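## Task

Get both the small white block and the roll of masking tape (found beneath the desk) fully inside the tote. At the end the tote, the utility cart and the coffee table must all stand upright, and the robot must not have toppled or be left leaning. Nothing may count as placed if it only stays put because the robot is holding it.

## Robot and tools

Robot: TidyBot++, a single-arm mobile robot. The base is 0.54 m long, 0.50 m wide and 0.38 m tall, on four driven casters. One seven-joint arm with a two-finger gripper sits on top; its shoulder is 0.12 m ahead of the base centre and 0.68 m up. Cameras: base_camera and wrist_camera (the latter sees along the hand's pointing direction). Loose objects may occasionally get nudged by something external.

Frames. Base frame: origin on the floor below the base centre, x forward, y left, z up. hand_pose is reported in it and marks the point between the finger pads; the hand's z axis runs out along the fingers, and the fingers close along its y axis. The odometry frame is the base frame as it was when the scene began. base_odometry counts wheel rotation, so wheel slip shows up as motion; heading is left-positive in -3.142 to 3.142 and drifts a few cm and degrees over many moves. base_tilt is in degrees, forward and right positive, with a fixed bias near 1 degree.

execute_actions(actions, cameras). actions is a list holding one action or nothing (empty just reports state and images). An action may contain base, joints, or both, plus optional speeds; its parts start together. base takes exactly one relative offset from where the base last reported itself: translate_m (metres, forward +, range -2 to 2), strafe_m (metres, left +, -2 to 2) or rotate_rad (radians, counter-clockwise from above +, -6.3 to 6.3). joints is a set of absolute targets keyed by name, in radians except gripper_pos: joint_1_rad (any angle; whole arm about vertical, positive is clockwise from above, opposite to rotate_rad), joint_2_rad shoulder -2.249 to 2.249, joint_3_rad any angle, joint_4_rad elbow -2.579 to 2.579, joint_5_rad any angle, joint_6_rad wrist -2.099 to 2.099, joint_7_rad any angle (hand pointing down: positive is counter-clockwise from above; at 1.57 the fingers open toward robot left/right), gripper_pos 0 (open) to 1 (closed). Done tolerances: 0.039 for joints 1 to 4, 0.056 for 5 to 7, 0.03 for the gripper. Unbounded joints go the short way, so turn them in steps under half a revolution. speeds caps top speed for that action only: translate_m and strafe_m 0.05 to 0.5 m/s, rotate_rad 0.1 to 1.57 rad/s (the maxima are defaults). Base moves needing over 8.667 s at their cap are rejected; no action runs beyond 15 s. Unknown keys or out-of-range values reject the whole call. Joints or base left out of an action may keep pushing toward old targets. cameras: list of base_camera, wrist_camera or all; omitted/null/all gives both, [] gives none.

wait(seconds 0 to 10) commands nothing and returns state and images. zoom_image(camera, region [x0,y0,x1,y1] in pixels, top-left origin, at most 504 x 504) enlarges part of that camera's newest full image. finished_scene(scene) ends the given scene number permanently and reports success; the goal must already hold stably. Replying without any tool call ends everything.

Arm geometry: upper arm 0.42 m, forearm 0.31 m, hand 0.31 m to the hand point. With joint_1_rad 0, joint_3_rad 3.14, joint_5_rad 0 (near the start pose) the arm moves in the base's x-z plane; angles from vertical (forward +) are upper = joint_2_rad, forearm = joint_2_rad - joint_4_rad, hand = that minus joint_6_rad. Hand reach ahead of the shoulder is the sum of length*sin(angle); height above it is the sum of length*cos(angle). At start the arm is folded, hand down, protruding up to 0.08 m ahead of the base, elbow up to 1.15 m high. A downward hand tops out around 0.94 m high, lower when extended. Finger gap is about 85*(1 - gripper_pos) mm; closed fingertips reach about 20 mm past the hand point. At gripper_pos 1, done means empty (or very thin); off_target means an object stopped the fingers.

Result lines. base_status and joint_status describe how each motion ended: done, off_target (stopped short, may still push), contact_stop or time_out (target dropped, holding), not_followed (a self-collision check withheld the arm targets; shown with "joint command not followed" and "cause:"; the gripper still moves, and withheld targets may be retried later). A blocked base can show done while well short; treat base reports with suspicion and check images. on_its_own lists uncommanded motion. motor_effort gives percent of max per motor, with the bracketed peak of the last action; readings carry bias and noise. ARM HIT flags a hard hit on the base or the arm itself; no check keeps the arm off the base.

Accuracy: friction and sensing leave the hand a cm or two off, more when stretched. To correct, send each joint its previous command plus (desired minus read). Held loads make the arm sag; never command a loaded joint to its current reading. Keep fingers clear of the floor margin.

Avoid: driving while the arm is snagged on something about 0.8 m or higher (tipping risk); sideways shoves with a raised hand; base pushing the arm into things (torque fault: arm freezes 10 s, rest of call skipped; limits 104.5 N m joints 1 to 4, 51.3 N m joints 5 to 7, warnings at 56.7 and 29.4). Long holding of loads heats motors: MOTOR HOT from 60 °C, OVER-TEMPERATURE FAULT at 75 °C makes the arm sink and joints report limit_stop_at_motor_heat; resend targets afterward. Also avoid drops, slams, hard pushes, knocking over the tote, cart or coffee table, and leaving objects resting on the gripper. Faster robot motion is preferred.

Each tool is called by a JSON object that holds its "fn" and its "kwargs", one argument or row to a line.

## Session

{"fn": "execute_actions", "kwargs": {
  "actions": []
}}

Scene clock: 0.00 s.
base_odometry: x=+0.000 y=+0.000 heading=+0.000 (m, m, rad; odometry frame)
base_tilt: forward=-0.1 right=+0.5 (deg)
base_status: not commanded
joint_positions: joint_1_rad=-0.022 joint_2_rad=-0.372 joint_3_rad=+3.110 joint_4_rad=-2.531 joint_5_rad=+0.054 joint_6_rad=-0.885 joint_7_rad=+1.586 gripper_pos=+0.000
joint_status: not commanded
motor_effort: joint_1_rad=+1 joint_2_rad=-2 joint_3_rad=+0 joint_4_rad=+17 joint_5_rad=-1 joint_6_rad=+3 joint_7_rad=+1 (%)
hand_pose: x=+0.2586 y=-0.0055 z=+0.5899 quat_wxyz=(+0.026, +0.997, +0.050, +0.049) (m; base frame)
pictures: base_camera, wrist_camera
Images, in order (width x height): base_camera 644x364, wrist_camera 644x476.

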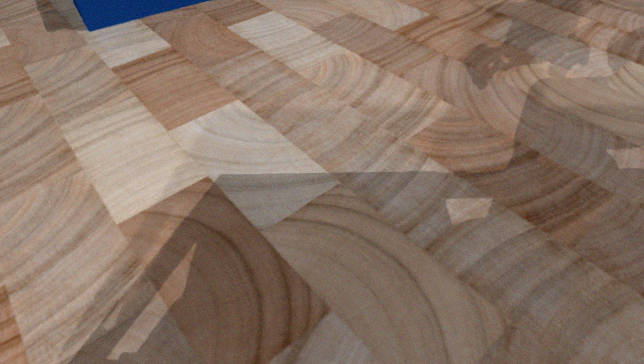

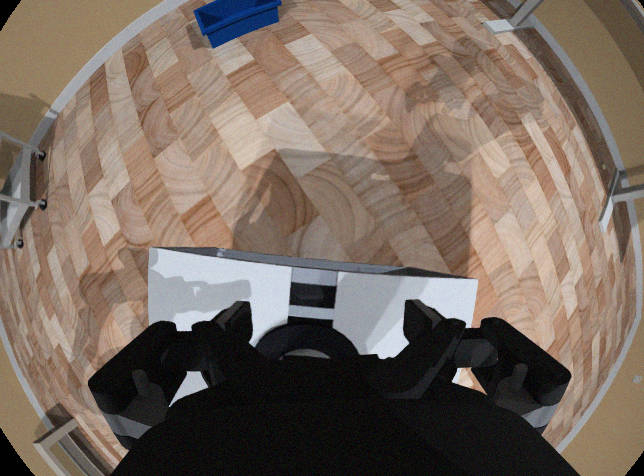

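{"fn": "execute_actions", "kwargs": {
  "actions": [
    {"joints":{"joint_6_rad":0.2}}
  ]
}}

{"fn": "execute_actions", "kwargs": {
  "actions": [
    {"base":{"rotate_rad":-1.57}}
  ],
  "cameras": ["wrist_camera"]
}}

{"fn": "execute_actions", "kwargs": {
  "actions": [
    {"base":{"rotate_rad":-1.57}}
  ],
  "cameras": ["wrist_camera"]
}}

{"fn": "execute_actions", "kwargs": {
  "actions": [
    {"base":{"rotate_rad":-1.57}}
  ],
  "cameras": ["wrist_camera"]
}}

Scene clock: 5.23 s.
base_odometry: x=+0.000 y=+0.000 heading=+0.000 (m, m, rad; odometry frame)
base_tilt: forward=+0.0 right=+0.5 (deg)
base_status: not commanded
joint_positions: joint_1_rad=-0.022 joint_2_rad=-0.372 joint_3_rad=+3.110 joint_4_rad=-2.529 joint_5_rad=+0.054 joint_6_rad=+0.200 joint_7_rad=+1.586 gripper_pos=+0.000
joint_status: all done
motor_effort: joint_1_rad=+1(1) joint_2_rad=-5(5) joint_3_rad=+0(1) joint_4_rad=+19(20) joint_5_rad=-2(1) joint_6_rad=+9(9) joint_7_rad=+1(0) (%)
hand_pose: x=+0.5152 y=+0.0263 z=+0.7822 quat_wxyz=(+0.005, +0.828, +0.056, +0.558) (m; base frame)
pictures: base_camera, wrist_camera
Images, in order (width x height): base_camera 644x364, wrist_camera 644x476.

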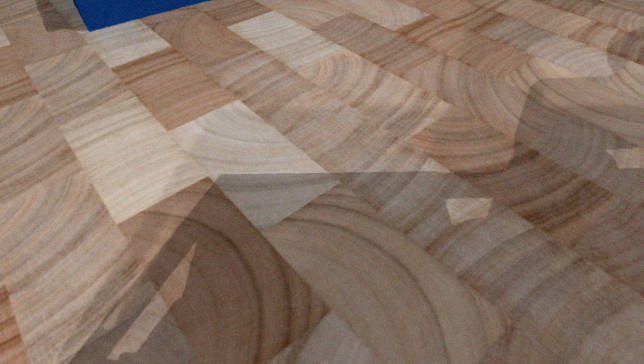

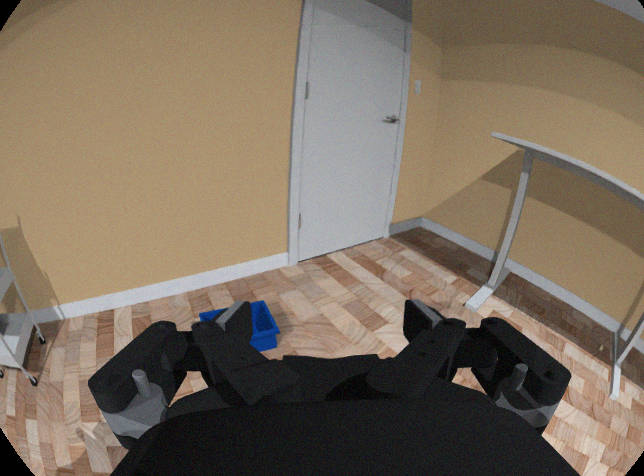

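Scene clock: 7.57 s.
base_odometry: x=+0.000 y=+0.000 heading=-1.570 (m, m, rad; odometry frame)
base_tilt: forward=-0.1 right=+0.4 (deg)
base_status: done
joint_positions: joint_1_rad=-0.022 joint_2_rad=-0.372 joint_3_rad=+3.111 joint_4_rad=-2.529 joint_5_rad=+0.054 joint_6_rad=+0.200 joint_7_rad=+1.586 gripper_pos=+0.000
joint_status: not commanded
motor_effort: joint_1_rad=+1(0) joint_2_rad=-5(5) joint_3_rad=+0(1) joint_4_rad=+19(19) joint_5_rad=-1(1) joint_6_rad=+9(9) joint_7_rad=+0(0) (%)
hand_pose: x=+0.5152 y=+0.0259 z=+0.7822 quat_wxyz=(+0.005, +0.828, +0.055, +0.558) (m; base frame)
pictures: wrist_camera
Images, in order (width x height): wrist_camera 644x476.

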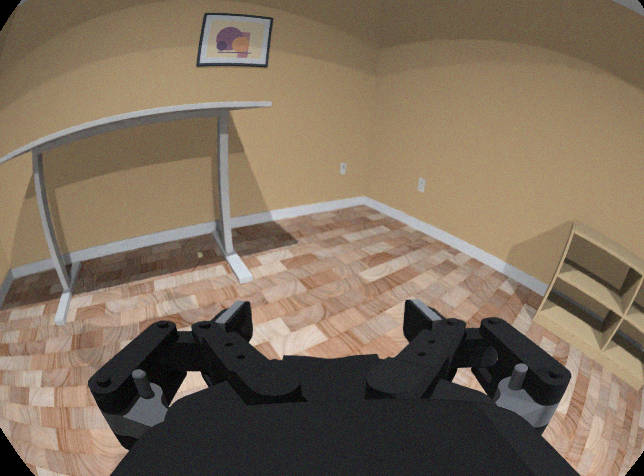

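Scene clock: 9.90 s.
base_odometry: x=+0.000 y=+0.000 heading=-3.140 (m, m, rad; odometry frame)
base_tilt: forward=-0.1 right=+0.5 (deg)
base_status: done
joint_positions: joint_1_rad=-0.022 joint_2_rad=-0.372 joint_3_rad=+3.111 joint_4_rad=-2.529 joint_5_rad=+0.054 joint_6_rad=+0.200 joint_7_rad=+1.586 gripper_pos=+0.000
joint_status: not commanded
motor_effort: joint_1_rad=+1(2) joint_2_rad=-5(5) joint_3_rad=+1(1) joint_4_rad=+20(19) joint_5_rad=-2(2) joint_6_rad=+9(9) joint_7_rad=+0(0) (%)
hand_pose: x=+0.5152 y=+0.0257 z=+0.7822 quat_wxyz=(+0.005, +0.828, +0.055, +0.558) (m; base frame)
pictures: wrist_camera
Images, in order (width x height): wrist_camera 644x476.

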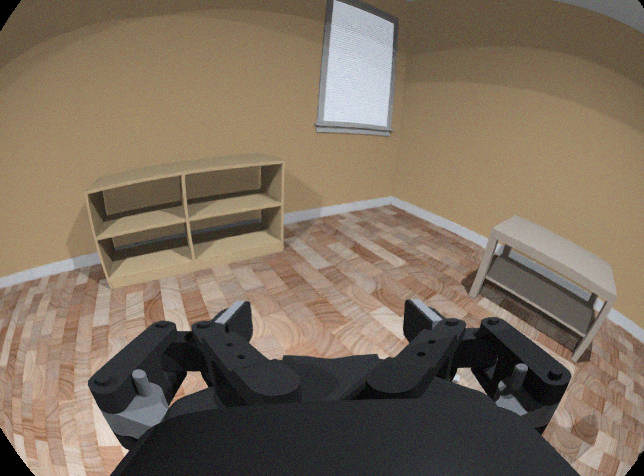

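Scene clock: 12.23 s.
base_odometry: x=+0.000 y=+0.000 heading=+1.574 (m, m, rad; odometry frame)
base_tilt: forward=-0.1 right=+0.4 (deg)
base_status: done
joint_positions: joint_1_rad=-0.022 joint_2_rad=-0.372 joint_3_rad=+3.112 joint_4_rad=-2.529 joint_5_rad=+0.054 joint_6_rad=+0.200 joint_7_rad=+1.586 gripper_pos=+0.000
joint_status: not commanded
motor_effort: joint_1_rad=+1(0) joint_2_rad=-4(5) joint_3_rad=+1(1) joint_4_rad=+19(19) joint_5_rad=-2(2) joint_6_rad=+9(9) joint_7_rad=+0(0) (%)
hand_pose: x=+0.5152 y=+0.0255 z=+0.7823 quat_wxyz=(+0.005, +0.828, +0.055, +0.558) (m; base frame)
pictures: wrist_camera
Images, in order (width x height): wrist_camera 644x476.

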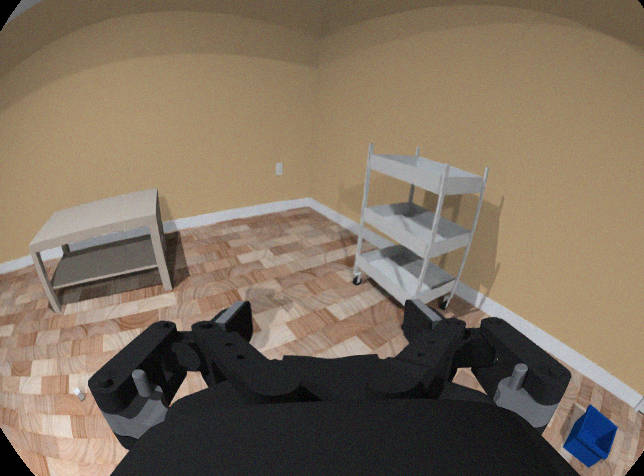

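{"fn": "zoom_image", "kwargs": {
  "camera": "wrist_camera",
  "region": [20, 330, 180, 440]
}}

{"fn": "execute_actions", "kwargs": {
  "actions": [
    {"base":{"rotate_rad":0.8}}
  ]
}}

Region (20, 330, 180, 440) of wrist_camera's 644x476 image, scaled by 3.150; it fills the top 346 rows of this view, and the rest is white.

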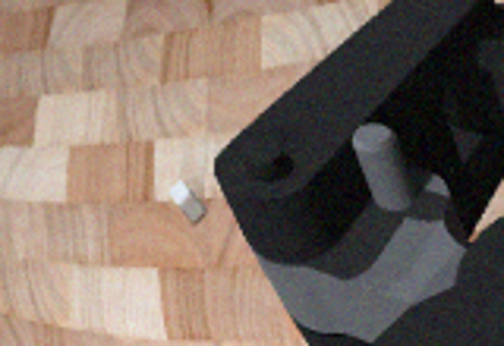

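Scene clock: 16.03 s.
base_odometry: x=+0.000 y=+0.000 heading=+2.373 (m, m, rad; odometry frame)
base_tilt: forward=-0.1 right=+0.5 (deg)
base_status: done
joint_positions: joint_1_rad=-0.022 joint_2_rad=-0.372 joint_3_rad=+3.111 joint_4_rad=-2.529 joint_5_rad=+0.054 joint_6_rad=+0.200 joint_7_rad=+1.586 gripper_pos=+0.000
joint_status: not commanded
motor_effort: joint_1_rad=+1(1) joint_2_rad=-4(5) joint_3_rad=+1(1) joint_4_rad=+20(19) joint_5_rad=-1(1) joint_6_rad=+10(9) joint_7_rad=+0(0) (%)
hand_pose: x=+0.5152 y=+0.0258 z=+0.7822 quat_wxyz=(+0.005, +0.828, +0.055, +0.558) (m; base frame)
pictures: base_camera, wrist_camera
Images, in order (width x height): base_camera 644x364, wrist_camera 644x476.

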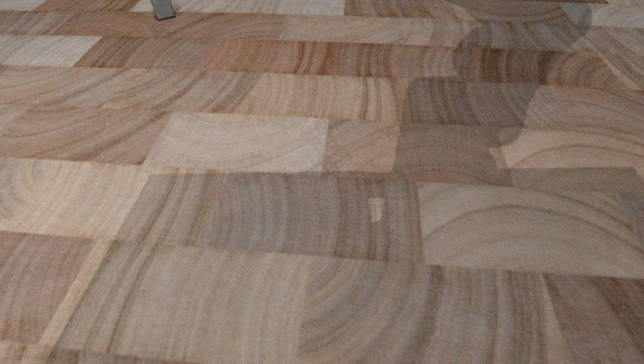

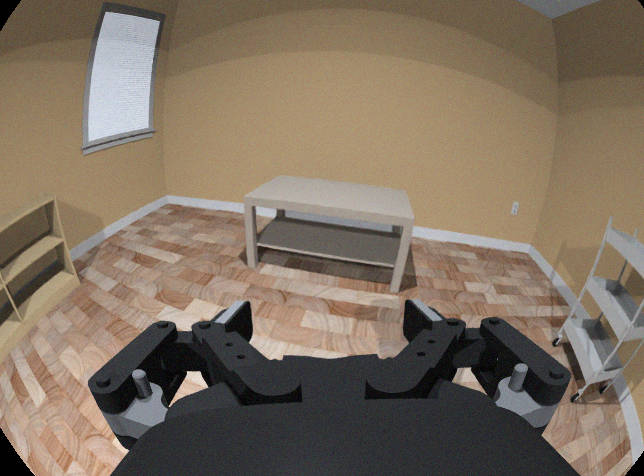

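{"fn": "execute_actions", "kwargs": {
  "actions": [
    {"base":{"rotate_rad":0.25},"joints":{"joint_6_rad":-0.885}}
  ],
  "cameras": []
}}

{"fn": "execute_actions", "kwargs": {
  "actions": [
    {"base":{"translate_m":0.3}}
  ]
}}

Scene clock: 20.63 s.
base_odometry: x=+0.000 y=+0.000 heading=+2.623 (m, m, rad; odometry frame)
base_tilt: forward=-0.1 right=+0.4 (deg)
base_status: done
joint_positions: joint_1_rad=-0.022 joint_2_rad=-0.372 joint_3_rad=+3.111 joint_4_rad=-2.529 joint_5_rad=+0.054 joint_6_rad=-0.885 joint_7_rad=+1.586 gripper_pos=+0.000
joint_status: all done
motor_effort: joint_1_rad=+1(0) joint_2_rad=+0(5) joint_3_rad=+0(2) joint_4_rad=+15(20) joint_5_rad=-1(1) joint_6_rad=+2(10) joint_7_rad=+0(0) (%)
hand_pose: x=+0.2589 y=-0.0055 z=+0.5903 quat_wxyz=(+0.026, +0.997, +0.049, +0.050) (m; base frame)
pictures: none
No camera images: the call's "cameras" was empty. Leave "cameras" out to get every camera's image.

Scene clock: 22.53 s.
base_odometry: x=-0.261 y=+0.149 heading=+2.624 (m, m, rad; odometry frame)
base_tilt: forward=-0.1 right=+0.5 (deg)
base_status: done
joint_positions: joint_1_rad=-0.022 joint_2_rad=-0.371 joint_3_rad=+3.111 joint_4_rad=-2.529 joint_5_rad=+0.054 joint_6_rad=-0.885 joint_7_rad=+1.586 gripper_pos=+0.000
joint_status: not commanded
motor_effort: joint_1_rad=+1(0) joint_2_rad=-1(2) joint_3_rad=+0(0) joint_4_rad=+15(16) joint_5_rad=-1(1) joint_6_rad=+2(2) joint_7_rad=+0(1) (%)
hand_pose: x=+0.2589 y=-0.0055 z=+0.5902 quat_wxyz=(+0.026, +0.997, +0.049, +0.049) (m; base frame)
pictures: base_camera, wrist_camera
Images, in order (width x height): base_camera 644x364, wrist_camera 644x476.

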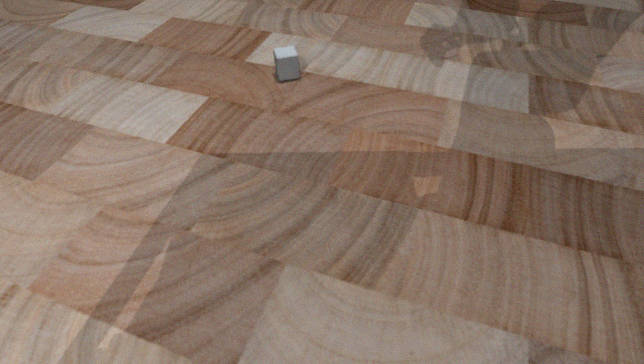

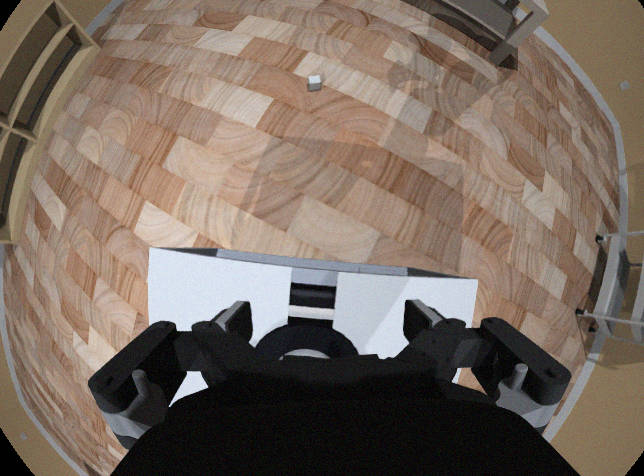

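{"fn": "execute_actions", "kwargs": {
  "actions": [
    {"base":{"translate_m":0.2},"joints":{"joint_1_rad":0,"joint_2_rad":1.3,"joint_3_rad":3.14,"joint_4_rad":-1.415,"joint_5_rad":0,"joint_6_rad":-0.425,"joint_7_rad":1.57}}
  ]
}}

Scene clock: 30.63 s.
base_odometry: x=-0.435 y=+0.247 heading=+2.624 (m, m, rad; odometry frame)
base_tilt: forward=-0.1 right=+0.4 (deg)
base_status: done
joint_positions: joint_1_rad=-0.022 joint_2_rad=+1.292 joint_3_rad=+3.128 joint_4_rad=-1.430 joint_5_rad=+0.031 joint_6_rad=-0.449 joint_7_rad=+1.586 gripper_pos=+0.000
joint_status: all done
motor_effort: joint_1_rad=+1(1) joint_2_rad=-39(41) joint_3_rad=-1(1) joint_4_rad=+6(17) joint_5_rad=-2(1) joint_6_rad=+1(2) joint_7_rad=+0(0) (%)
hand_pose: x=+0.6426 y=+0.0166 z=+0.1998 quat_wxyz=(+0.000, +0.999, +0.035, -0.014) (m; base frame)
pictures: base_camera, wrist_camera
Images, in order (width x height): base_camera 644x364, wrist_camera 644x476.

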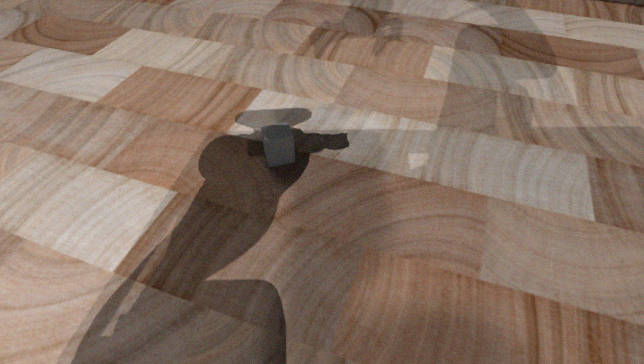

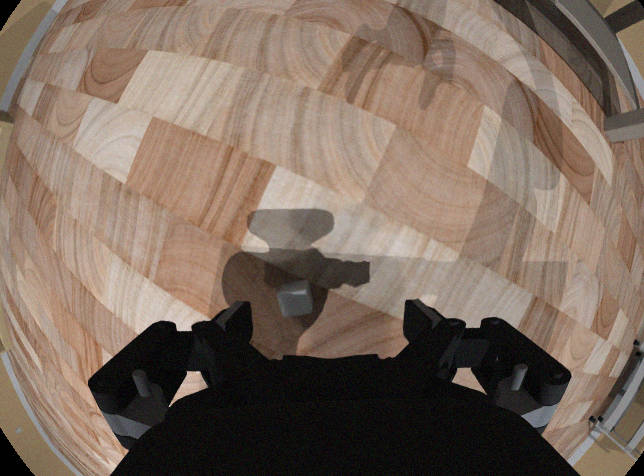

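{"fn": "execute_actions", "kwargs": {
  "actions": [
    {"base":{"strafe_m":0.035},"joints":{"joint_1_rad":0,"joint_2_rad":1.55,"joint_3_rad":3.14,"joint_4_rad":-1.2,"joint_5_rad":0,"joint_6_rad":-0.39,"joint_7_rad":1.57}}
  ]
}}

Scene clock: 36.00 s.
base_odometry: x=-0.452 y=+0.217 heading=+2.624 (m, m, rad; odometry frame)
base_tilt: forward=-0.1 right=+0.4 (deg)
base_status: done
joint_positions: joint_1_rad=-0.011 joint_2_rad=+1.552 joint_3_rad=+3.135 joint_4_rad=-1.213 joint_5_rad=+0.030 joint_6_rad=-0.414 joint_7_rad=+1.586 gripper_pos=+0.000
joint_status: all done
motor_effort: joint_1_rad=+1(5) joint_2_rad=-40(44) joint_3_rad=-1(3) joint_4_rad=+6(6) joint_5_rad=-2(0) joint_6_rad=+0(0) joint_7_rad=+0(0) (%)
hand_pose: x=+0.6437 y=+0.0078 z=+0.0864 quat_wxyz=(+0.002, +0.999, +0.027, -0.019) (m; base frame)
pictures: base_camera, wrist_camera
Images, in order (width x height): base_camera 644x364, wrist_camera 644x476.

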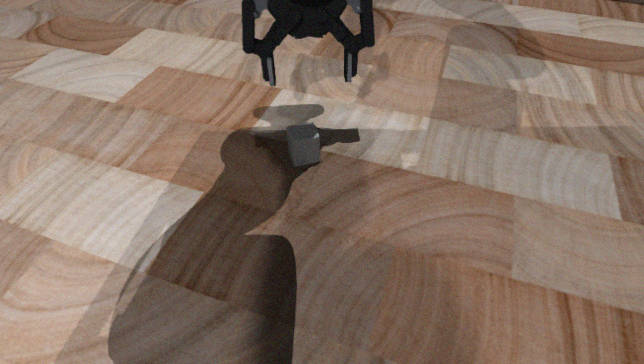

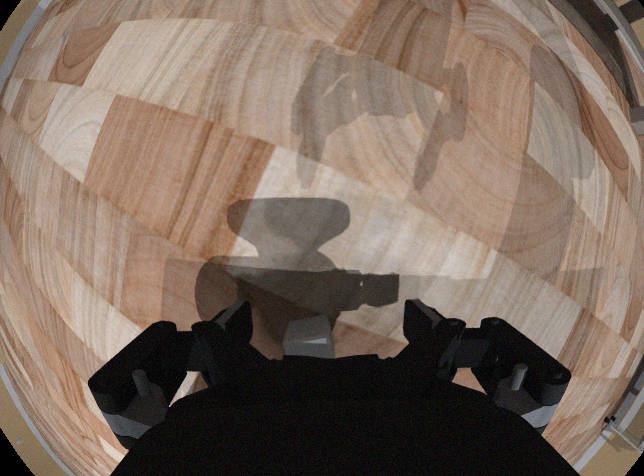

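{"fn": "execute_actions", "kwargs": {
  "actions": [
    {"base":{"translate_m":-0.045}}
  ],
  "cameras": []
}}

{"fn": "execute_actions", "kwargs": {
  "actions": [
    {"base":{"strafe_m":0.013},"joints":{"joint_2_rad":1.63,"joint_4_rad":-1.11,"joint_6_rad":-0.38}}
  ]
}}

Scene clock: 39.77 s.
base_odometry: x=-0.413 y=+0.195 heading=+2.624 (m, m, rad; odometry frame)
base_tilt: forward=+0.0 right=+0.5 (deg)
base_status: done
joint_positions: joint_1_rad=-0.011 joint_2_rad=+1.552 joint_3_rad=+3.135 joint_4_rad=-1.207 joint_5_rad=+0.030 joint_6_rad=-0.411 joint_7_rad=+1.586 gripper_pos=+0.000
joint_status: not commanded
motor_effort: joint_1_rad=+1(2) joint_2_rad=-40(43) joint_3_rad=-1(1) joint_4_rad=+6(8) joint_5_rad=-2(1) joint_6_rad=+0(1) joint_7_rad=+0(1) (%)
hand_pose: x=+0.6481 y=+0.0078 z=+0.0870 quat_wxyz=(+0.002, +1.000, +0.027, -0.014) (m; base frame)
pictures: none
No camera images: the call's "cameras" was empty. Leave "cameras" out to get every camera's image.

Scene clock: 40.73 s.
base_odometry: x=-0.419 y=+0.183 heading=+2.624 (m, m, rad; odometry frame)
base_tilt: forward=-0.1 right=+0.4 (deg)
base_status: done
joint_positions: joint_1_rad=-0.009 joint_2_rad=+1.618 joint_3_rad=+3.136 joint_4_rad=-1.118 joint_5_rad=+0.030 joint_6_rad=-0.401 joint_7_rad=+1.586 gripper_pos=+0.000
joint_status: all done
motor_effort: joint_1_rad=+1(3) joint_2_rad=-41(43) joint_3_rad=+0(2) joint_4_rad=+6(7) joint_5_rad=-2(1) joint_6_rad=+1(1) joint_7_rad=+0(0) (%)
hand_pose: x=+0.6644 y=+0.0061 z=+0.0617 quat_wxyz=(+0.003, +1.000, +0.026, +0.002) (m; base frame)
pictures: base_camera, wrist_camera
Images, in order (width x height): base_camera 644x364, wrist_camera 644x476.

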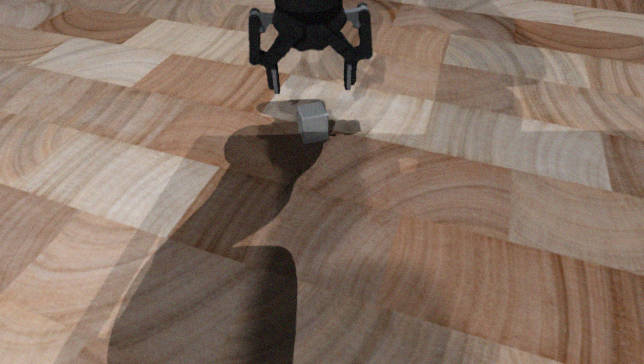

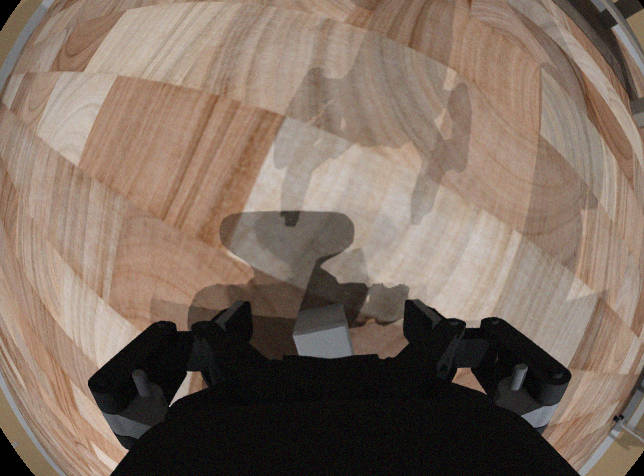

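{"fn": "execute_actions", "kwargs": {
  "actions": [
    {"joints":{"joint_2_rad":1.69,"joint_6_rad":-0.32}}
  ]
}}

Scene clock: 44.97 s.
base_odometry: x=-0.419 y=+0.183 heading=+2.624 (m, m, rad; odometry frame)
base_tilt: forward=-0.1 right=+0.5 (deg)
base_status: not commanded
joint_positions: joint_1_rad=-0.009 joint_2_rad=+1.686 joint_3_rad=+3.136 joint_4_rad=-1.117 joint_5_rad=+0.030 joint_6_rad=-0.341 joint_7_rad=+1.586 gripper_pos=+0.000
joint_status: all done
motor_effort: joint_1_rad=+0(0) joint_2_rad=-40(42) joint_3_rad=-1(0) joint_4_rad=+5(7) joint_5_rad=-2(1) joint_6_rad=+1(1) joint_7_rad=+1(0) (%)
hand_pose: x=+0.6408 y=+0.0064 z=+0.0259 quat_wxyz=(+0.002, +1.000, +0.026, -0.001) (m; base frame)
pictures: base_camera, wrist_camera
Images, in order (width x height): base_camera 644x364, wrist_camera 644x476.

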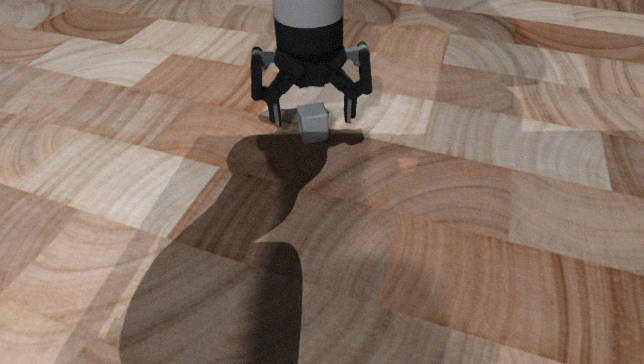

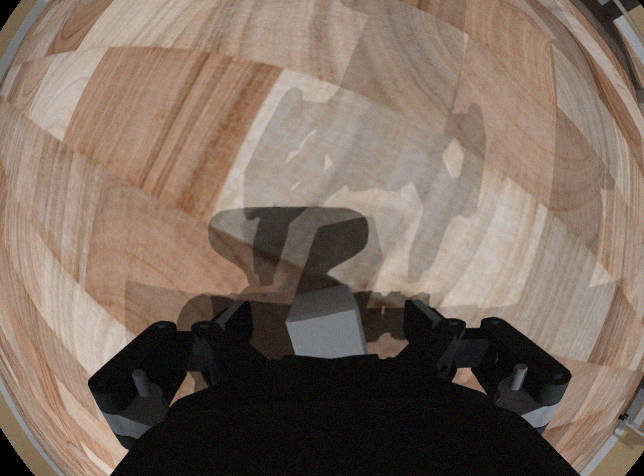

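{"fn": "execute_actions", "kwargs": {
  "actions": [
    {"joints":{"gripper_pos":1}}
  ],
  "cameras": []
}}

{"fn": "execute_actions", "kwargs": {
  "actions": [
    {"joints":{"joint_2_rad":0.9,"joint_4_rad":-1.5,"joint_6_rad":-0.7}}
  ]
}}

Scene clock: 48.50 s.
base_odometry: x=-0.419 y=+0.183 heading=+2.624 (m, m, rad; odometry frame)
base_tilt: forward=+0.0 right=+0.5 (deg)
base_status: not commanded
joint_positions: joint_1_rad=-0.009 joint_2_rad=+1.684 joint_3_rad=+3.136 joint_4_rad=-1.117 joint_5_rad=+0.030 joint_6_rad=-0.341 joint_7_rad=+1.586 gripper_pos=+0.630
joint_status: gripper_pos off_target (ended at +0.630, target +1.000)
motor_effort: joint_1_rad=+1(0) joint_2_rad=-39(42) joint_3_rad=+0(1) joint_4_rad=+5(6) joint_5_rad=-1(2) joint_6_rad=+1(2) joint_7_rad=+1(0) (%)
hand_pose: x=+0.6418 y=+0.0064 z=+0.0267 quat_wxyz=(+0.002, +1.000, +0.026, +0.000) (m; base frame)
pictures: none
No camera images: the call's "cameras" was empty. Leave "cameras" out to get every camera's image.

Scene clock: 50.57 s.
base_odometry: x=-0.419 y=+0.183 heading=+2.624 (m, m, rad; odometry frame)
base_tilt: forward=+0.0 right=+0.4 (deg)
base_status: not commanded
joint_positions: joint_1_rad=-0.009 joint_2_rad=+0.914 joint_3_rad=+3.136 joint_4_rad=-1.488 joint_5_rad=+0.030 joint_6_rad=-0.678 joint_7_rad=+1.586 gripper_pos=+0.630
joint_status: all done
motor_effort: joint_1_rad=+1(1) joint_2_rad=-39(45) joint_3_rad=-1(1) joint_4_rad=+12(13) joint_5_rad=-2(1) joint_6_rad=+2(2) joint_7_rad=-1(0) (%)
hand_pose: x=+0.6835 y=+0.0040 z=+0.3960 quat_wxyz=(+0.007, +0.999, +0.025, +0.031) (m; base frame)
pictures: base_camera, wrist_camera
Images, in order (width x height): base_camera 644x364, wrist_camera 644x476.

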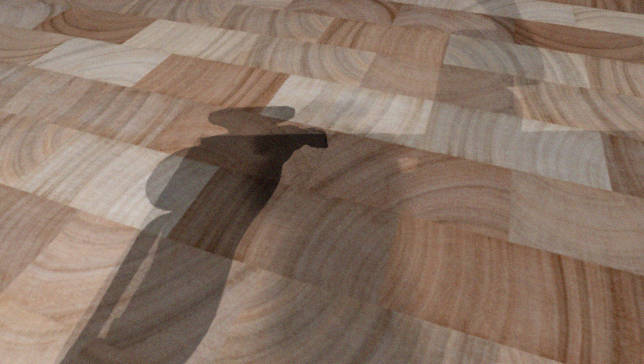

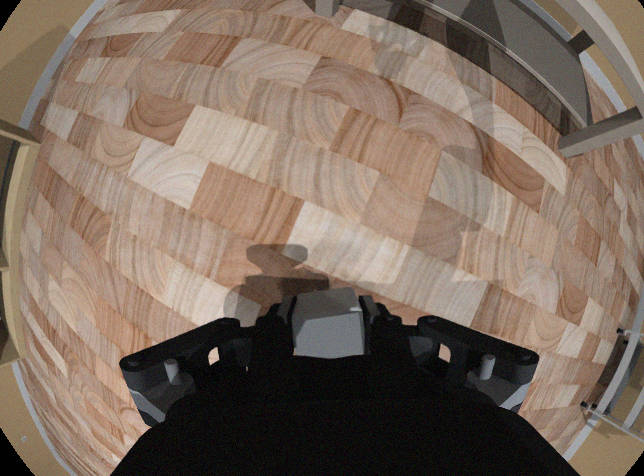

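{"fn": "execute_actions", "kwargs": {
  "actions": [
    {"base":{"rotate_rad":-2.5},"joints":{"joint_2_rad":0.2,"joint_4_rad":-2.1,"joint_6_rad":-0.6}}
  ],
  "cameras": []
}}

{"fn": "execute_actions", "kwargs": {
  "actions": [
    {"base":{"translate_m":0.6}}
  ]
}}

Scene clock: 56.73 s.
base_odometry: x=-0.419 y=+0.183 heading=+0.124 (m, m, rad; odometry frame)
base_tilt: forward=-0.1 right=+0.5 (deg)
base_status: done
joint_positions: joint_1_rad=-0.006 joint_2_rad=+0.220 joint_3_rad=+3.140 joint_4_rad=-2.086 joint_5_rad=+0.026 joint_6_rad=-0.619 joint_7_rad=+1.586 gripper_pos=+0.630
joint_status: all done
motor_effort: joint_1_rad=+1(5) joint_2_rad=-20(41) joint_3_rad=+0(2) joint_4_rad=+14(14) joint_5_rad=-1(1) joint_6_rad=+3(3) joint_7_rad=+0(0) (%)
hand_pose: x=+0.5112 y=-0.0006 z=+0.5777 quat_wxyz=(+0.009, +0.994, +0.021, +0.108) (m; base frame)
pictures: none
No camera images: the call's "cameras" was empty. Leave "cameras" out to get every camera's image.

Scene clock: 59.30 s.
base_odometry: x=+0.176 y=+0.257 heading=+0.124 (m, m, rad; odometry frame)
base_tilt: forward=-0.1 right=+0.4 (deg)
base_status: done
joint_positions: joint_1_rad=-0.006 joint_2_rad=+0.213 joint_3_rad=+3.140 joint_4_rad=-2.092 joint_5_rad=+0.026 joint_6_rad=-0.618 joint_7_rad=+1.586 gripper_pos=+0.630
joint_status: not commanded
motor_effort: joint_1_rad=+1(1) joint_2_rad=-20(22) joint_3_rad=+0(0) joint_4_rad=+14(15) joint_5_rad=-1(1) joint_6_rad=+3(3) joint_7_rad=+0(0) (%)
hand_pose: x=+0.5087 y=-0.0007 z=+0.5784 quat_wxyz=(+0.009, +0.994, +0.021, +0.109) (m; base frame)
pictures: base_camera, wrist_camera
Images, in order (width x height): base_camera 644x364, wrist_camera 644x476.

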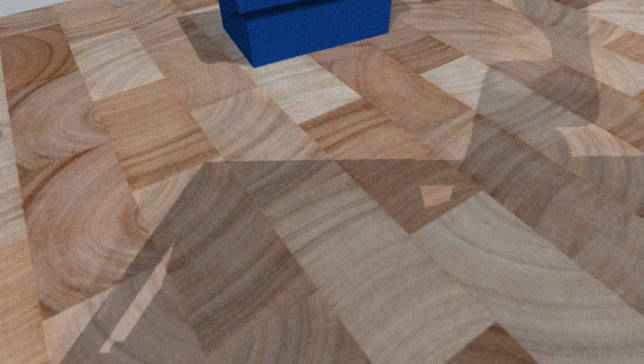

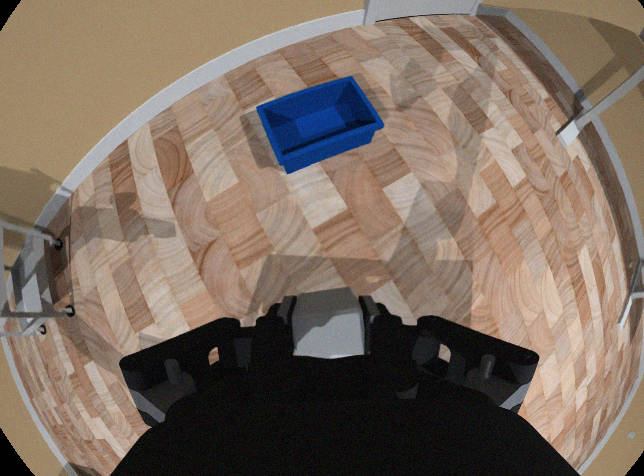

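{"fn": "execute_actions", "kwargs": {
  "actions": [
    {"base":{"translate_m":0.28},"joints":{"joint_2_rad":0.9,"joint_4_rad":-1.5,"joint_6_rad":-0.74}}
  ]
}}

Scene clock: 63.40 s.
base_odometry: x=+0.454 y=+0.291 heading=+0.123 (m, m, rad; odometry frame)
base_tilt: forward=+0.1 right=+0.4 (deg)
base_status: done
joint_positions: joint_1_rad=-0.006 joint_2_rad=+0.892 joint_3_rad=+3.140 joint_4_rad=-1.513 joint_5_rad=+0.026 joint_6_rad=-0.715 joint_7_rad=+1.586 gripper_pos=+0.630
joint_status: all done
motor_effort: joint_1_rad=+1(1) joint_2_rad=-38(40) joint_3_rad=-1(1) joint_4_rad=+11(16) joint_5_rad=-1(1) joint_6_rad=+1(4) joint_7_rad=+0(1) (%)
hand_pose: x=+0.6641 y=-0.0002 z=+0.4017 quat_wxyz=(+0.008, +1.000, +0.021, +0.010) (m; base frame)
pictures: base_camera, wrist_camera
Images, in order (width x height): base_camera 644x364, wrist_camera 644x476.

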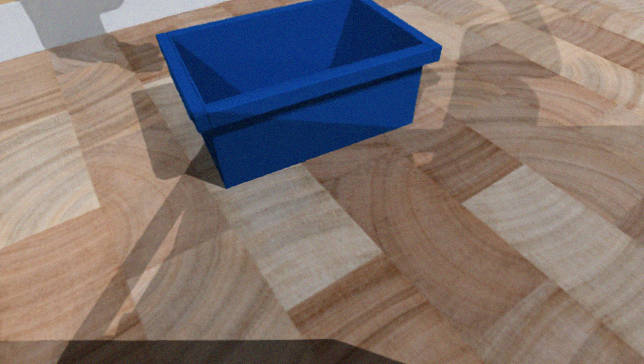

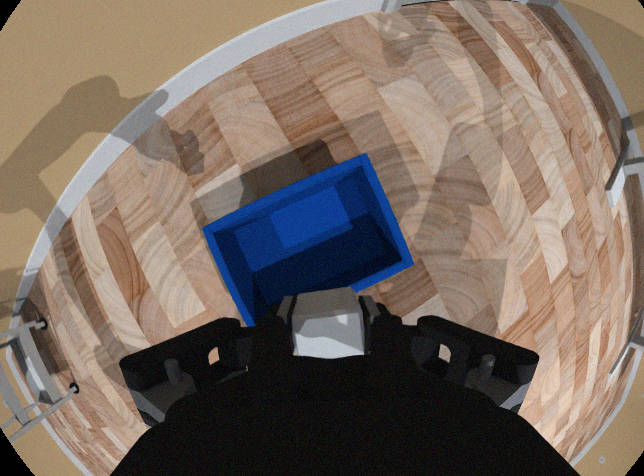

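{"fn": "execute_actions", "kwargs": {
  "actions": [
    {"base":{"translate_m":0.07},"joints":{"joint_2_rad":1.28,"joint_4_rad":-1.42,"joint_6_rad":-0.42}}
  ]
}}

Scene clock: 69.07 s.
base_odometry: x=+0.524 y=+0.300 heading=+0.123 (m, m, rad; odometry frame)
base_tilt: forward=-0.1 right=+0.5 (deg)
base_status: done
joint_positions: joint_1_rad=-0.006 joint_2_rad=+1.282 joint_3_rad=+3.140 joint_4_rad=-1.432 joint_5_rad=+0.026 joint_6_rad=-0.444 joint_7_rad=+1.586 gripper_pos=+0.630
joint_status: all done
motor_effort: joint_1_rad=+1(2) joint_2_rad=-40(43) joint_3_rad=+0(1) joint_4_rad=+7(12) joint_5_rad=-1(1) joint_6_rad=+1(2) joint_7_rad=+1(0) (%)
hand_pose: x=+0.6475 y=+0.0016 z=+0.2044 quat_wxyz=(+0.005, +1.000, +0.023, -0.008) (m; base frame)
pictures: base_camera, wrist_camera
Images, in order (width x height): base_camera 644x364, wrist_camera 644x476.

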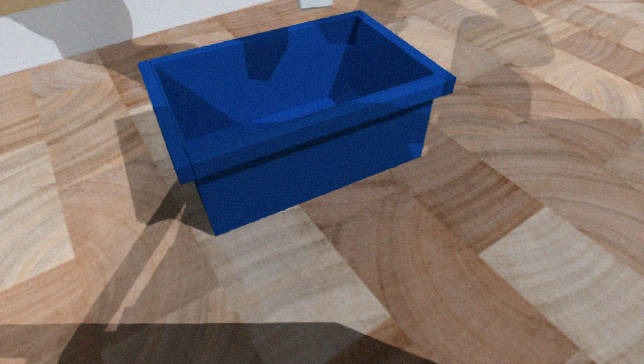

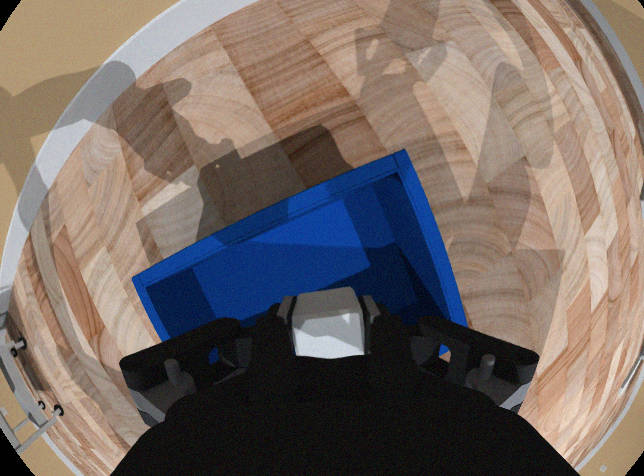

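{"fn": "execute_actions", "kwargs": {
  "actions": [
    {"base":{"strafe_m":0.02},"joints":{"joint_7_rad":1.95}}
  ],
  "cameras": []
}}

{"fn": "execute_actions", "kwargs": {
  "actions": [
    {"joints":{"joint_2_rad":1.44,"joint_4_rad":-1.38,"joint_6_rad":-0.3}}
  ]
}}

Scene clock: 97.80 s.
base_odometry: x=+0.521 y=+0.320 heading=+0.123 (m, m, rad; odometry frame)
base_tilt: forward=+0.0 right=+0.5 (deg)
base_status: done
joint_positions: joint_1_rad=-0.007 joint_2_rad=+1.282 joint_3_rad=+3.138 joint_4_rad=-1.432 joint_5_rad=+0.026 joint_6_rad=-0.443 joint_7_rad=+1.942 gripper_pos=+0.630
joint_status: all done
motor_effort: joint_1_rad=+1(3) joint_2_rad=-40(41) joint_3_rad=+0(3) joint_4_rad=+7(7) joint_5_rad=-1(2) joint_6_rad=+1(1) joint_7_rad=+0(1) (%)
hand_pose: x=+0.6478 y=+0.0036 z=+0.2044 quat_wxyz=(+0.002, +0.980, +0.200, -0.008) (m; base frame)
pictures: none
No camera images: the call's "cameras" was empty. Leave "cameras" out to get every camera's image.

Scene clock: 99.17 s.
base_odometry: x=+0.521 y=+0.320 heading=+0.123 (m, m, rad; odometry frame)
base_tilt: forward=+0.0 right=+0.4 (deg)
base_status: not commanded
joint_positions: joint_1_rad=-0.007 joint_2_rad=+1.444 joint_3_rad=+3.138 joint_4_rad=-1.390 joint_5_rad=+0.026 joint_6_rad=-0.324 joint_7_rad=+1.942 gripper_pos=+0.630
joint_status: all done
motor_effort: joint_1_rad=+1(0) joint_2_rad=-39(43) joint_3_rad=-1(1) joint_4_rad=+5(7) joint_5_rad=-2(2) joint_6_rad=+1(1) joint_7_rad=+1(1) (%)
hand_pose: x=+0.6266 y=+0.0044 z=+0.1244 quat_wxyz=(+0.001, +0.980, +0.200, -0.008) (m; base frame)
pictures: base_camera, wrist_camera
Images, in order (width x height): base_camera 644x364, wrist_camera 644x476.

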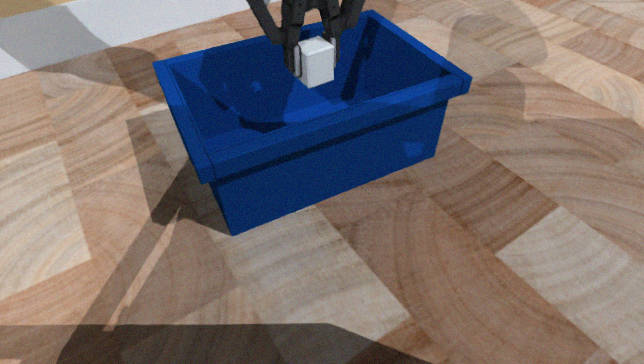

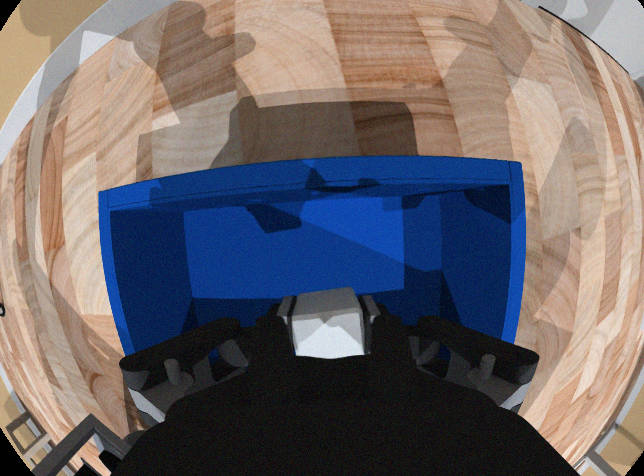

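{"fn": "execute_actions", "kwargs": {
  "actions": [
    {"base":{"translate_m":0.045}}
  ],
  "cameras": []
}}

{"fn": "execute_actions", "kwargs": {
  "actions": [
    {"joints":{"joint_2_rad":1.53,"joint_6_rad":-0.22}}
  ]
}}

{"fn": "execute_actions", "kwargs": {
  "actions": [
    {"joints":{"gripper_pos":0.35}}
  ]
}}

Scene clock: 102.97 s.
base_odometry: x=+0.566 y=+0.326 heading=+0.123 (m, m, rad; odometry frame)
base_tilt: forward=+0.0 right=+0.4 (deg)
base_status: done
joint_positions: joint_1_rad=-0.007 joint_2_rad=+1.444 joint_3_rad=+3.138 joint_4_rad=-1.382 joint_5_rad=+0.026 joint_6_rad=-0.320 joint_7_rad=+1.942 gripper_pos=+0.630
joint_status: not commanded
motor_effort: joint_1_rad=+1(0) joint_2_rad=-40(42) joint_3_rad=-1(1) joint_4_rad=+5(7) joint_5_rad=-1(1) joint_6_rad=+1(1) joint_7_rad=+0(1) (%)
hand_pose: x=+0.6328 y=+0.0045 z=+0.1252 quat_wxyz=(+0.002, +0.980, +0.200, -0.002) (m; base frame)
pictures: none
No camera images: the call's "cameras" was empty. Leave "cameras" out to get every camera's image.

Scene clock: 103.93 s.
base_odometry: x=+0.566 y=+0.326 heading=+0.123 (m, m, rad; odometry frame)
base_tilt: forward=-0.1 right=+0.5 (deg)
base_status: not commanded
joint_positions: joint_1_rad=-0.007 joint_2_rad=+1.529 joint_3_rad=+3.138 joint_4_rad=-1.382 joint_5_rad=+0.026 joint_6_rad=-0.243 joint_7_rad=+1.942 gripper_pos=+0.630
joint_status: all done
motor_effort: joint_1_rad=+1(1) joint_2_rad=-38(42) joint_3_rad=-1(1) joint_4_rad=+3(5) joint_5_rad=-1(2) joint_6_rad=+0(1) joint_7_rad=+0(1) (%)
hand_pose: x=+0.6075 y=+0.0049 z=+0.0821 quat_wxyz=(+0.000, +0.980, +0.201, -0.006) (m; base frame)
pictures: base_camera, wrist_camera
Images, in order (width x height): base_camera 644x364, wrist_camera 644x476.

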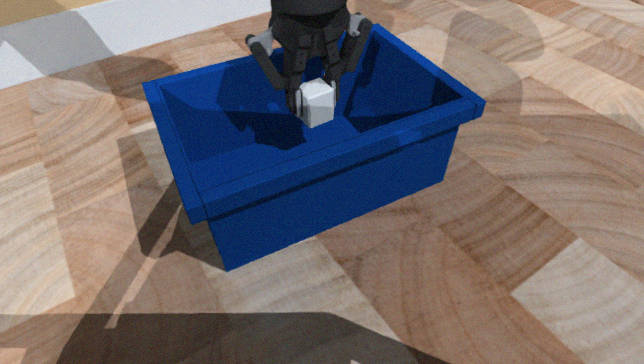

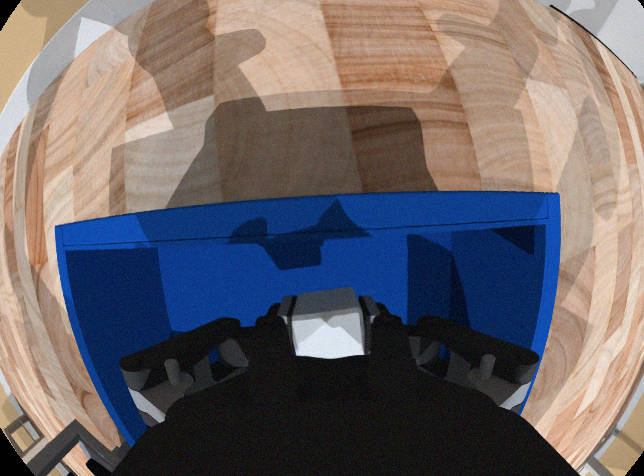

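Scene clock: 104.83 s.
base_odometry: x=+0.566 y=+0.326 heading=+0.123 (m, m, rad; odometry frame)
base_tilt: forward=+0.0 right=+0.5 (deg)
base_status: not commanded
joint_positions: joint_1_rad=-0.007 joint_2_rad=+1.529 joint_3_rad=+3.138 joint_4_rad=-1.382 joint_5_rad=+0.026 joint_6_rad=-0.243 joint_7_rad=+1.942 gripper_pos=+0.350
joint_status: all done
motor_effort: joint_1_rad=+1(1) joint_2_rad=-38(39) joint_3_rad=-1(0) joint_4_rad=+3(3) joint_5_rad=-2(2) joint_6_rad=+1(1) joint_7_rad=+0(1) (%)
hand_pose: x=+0.6075 y=+0.0049 z=+0.0821 quat_wxyz=(+0.000, +0.980, +0.201, -0.006) (m; base frame)
pictures: base_camera, wrist_camera
Images, in order (width x height): base_camera 644x364, wrist_camera 644x476.

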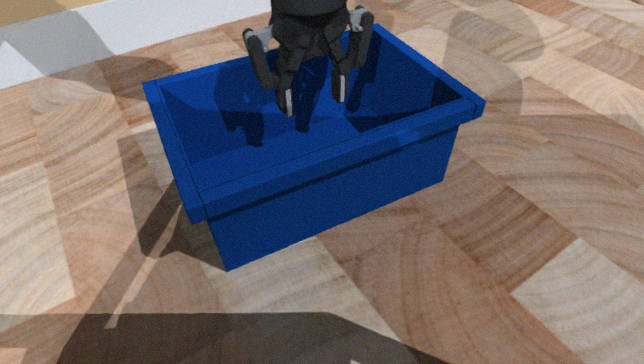

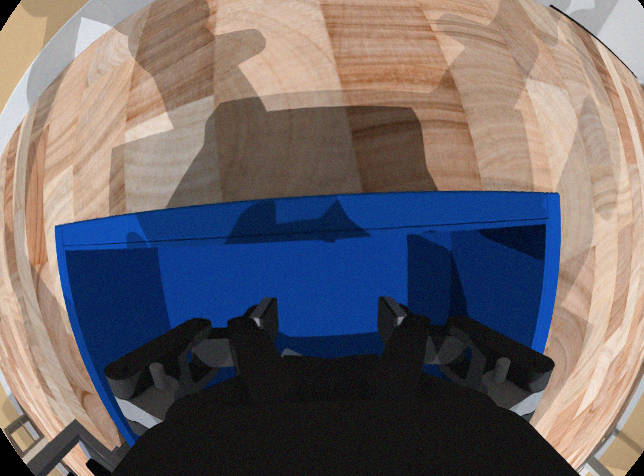

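{"fn": "execute_actions", "kwargs": {
  "actions": [
    {"joints":{"joint_2_rad":0.9,"joint_4_rad":-1.5,"joint_6_rad":-0.74,"joint_7_rad":1.57}}
  ]
}}

{"fn": "execute_actions", "kwargs": {
  "actions": [
    {"base":{"rotate_rad":-1.55},"joints":{"joint_2_rad":-0.3,"joint_4_rad":-2.4,"joint_6_rad":0.0,"gripper_pos":0}}
  ]
}}

Scene clock: 109.37 s.
base_odometry: x=+0.566 y=+0.326 heading=+0.123 (m, m, rad; odometry frame)
base_tilt: forward=+0.0 right=+0.5 (deg)
base_status: not commanded
joint_positions: joint_1_rad=-0.007 joint_2_rad=+0.910 joint_3_rad=+3.138 joint_4_rad=-1.487 joint_5_rad=+0.026 joint_6_rad=-0.718 joint_7_rad=+1.602 gripper_pos=+0.350
joint_status: all done
motor_effort: joint_1_rad=+0(0) joint_2_rad=-38(42) joint_3_rad=+0(1) joint_4_rad=+12(12) joint_5_rad=-1(2) joint_6_rad=+1(1) joint_7_rad=+0(1) (%)
hand_pose: x=+0.6725 y=+0.0017 z=+0.3978 quat_wxyz=(+0.007, +0.999, +0.030, +0.013) (m; base frame)
pictures: base_camera, wrist_camera
Images, in order (width x height): base_camera 644x364, wrist_camera 644x476.

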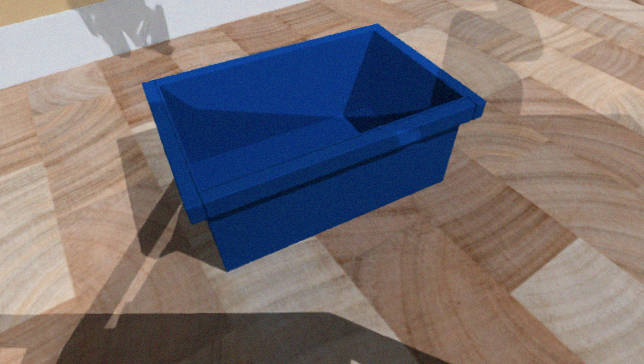

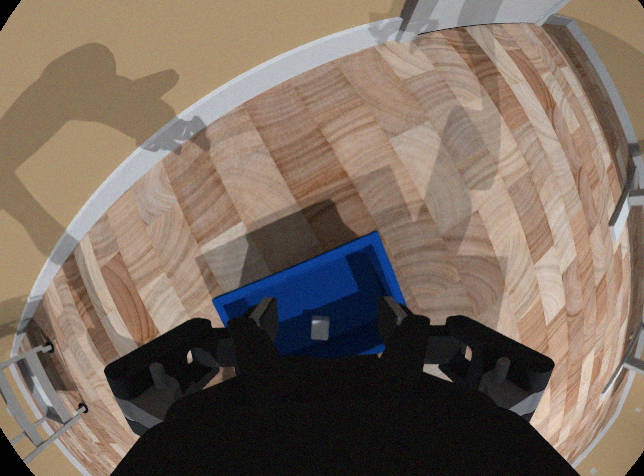

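Scene clock: 111.83 s.
base_odometry: x=+0.566 y=+0.326 heading=-1.427 (m, m, rad; odometry frame)
base_tilt: forward=+0.0 right=+0.5 (deg)
base_status: done
joint_positions: joint_1_rad=+0.010 joint_2_rad=-0.289 joint_3_rad=+3.149 joint_4_rad=-2.388 joint_5_rad=+0.026 joint_6_rad=-0.024 joint_7_rad=+1.602 gripper_pos=+0.000
joint_status: all done
motor_effort: joint_1_rad=+1(4) joint_2_rad=-7(40) joint_3_rad=+0(4) joint_4_rad=+20(19) joint_5_rad=-3(0) joint_6_rad=+9(9) joint_7_rad=+0(1) (%)
hand_pose: x=+0.5357 y=-0.0064 z=+0.7633 quat_wxyz=(+0.017, +0.873, +0.016, +0.487) (m; base frame)
pictures: base_camera, wrist_camera
Images, in order (width x height): base_camera 644x364, wrist_camera 644x476.

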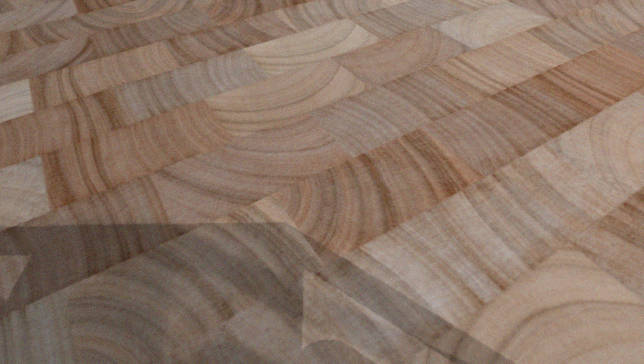

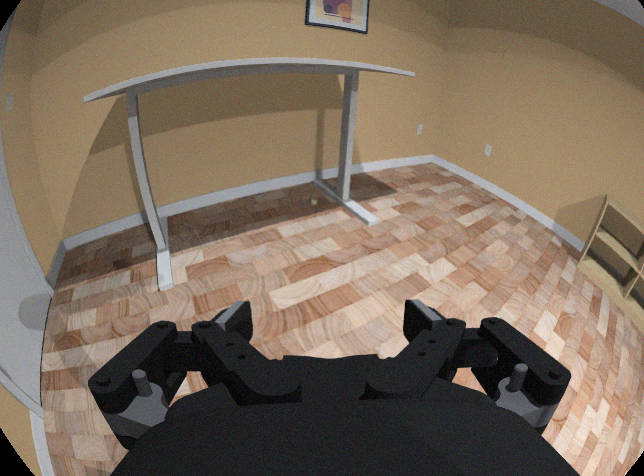

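{"fn": "execute_actions", "kwargs": {
  "actions": [
    {"base":{"translate_m":0.9},"joints":{"joint_2_rad":0.2,"joint_4_rad":-2.1,"joint_6_rad":0.2}}
  ]
}}

Scene clock: 118.00 s.
base_odometry: x=+0.694 y=-0.565 heading=-1.428 (m, m, rad; odometry frame)
base_tilt: forward=-0.1 right=+0.4 (deg)
base_status: done
joint_positions: joint_1_rad=+0.010 joint_2_rad=+0.194 joint_3_rad=+3.149 joint_4_rad=-2.108 joint_5_rad=+0.026 joint_6_rad=+0.179 joint_7_rad=+1.602 gripper_pos=+0.000
joint_status: all done
motor_effort: joint_1_rad=+1(1) joint_2_rad=-22(25) joint_3_rad=+0(1) joint_4_rad=+18(21) joint_5_rad=-1(2) joint_6_rad=+9(9) joint_7_rad=+0(0) (%)
hand_pose: x=+0.6991 y=-0.0073 z=+0.7215 quat_wxyz=(+0.017, +0.873, +0.018, +0.487) (m; base frame)
pictures: base_camera, wrist_camera
Images, in order (width x height): base_camera 644x364, wrist_camera 644x476.

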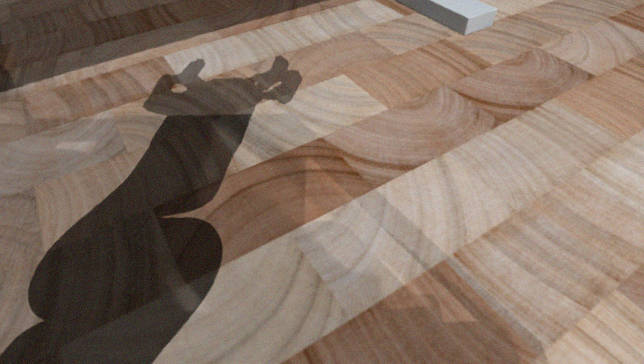

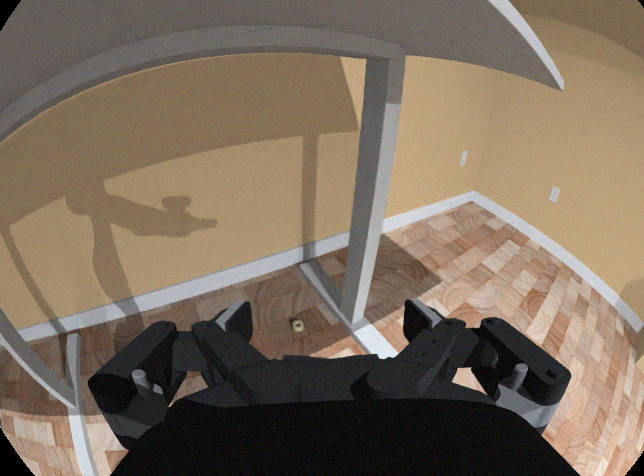

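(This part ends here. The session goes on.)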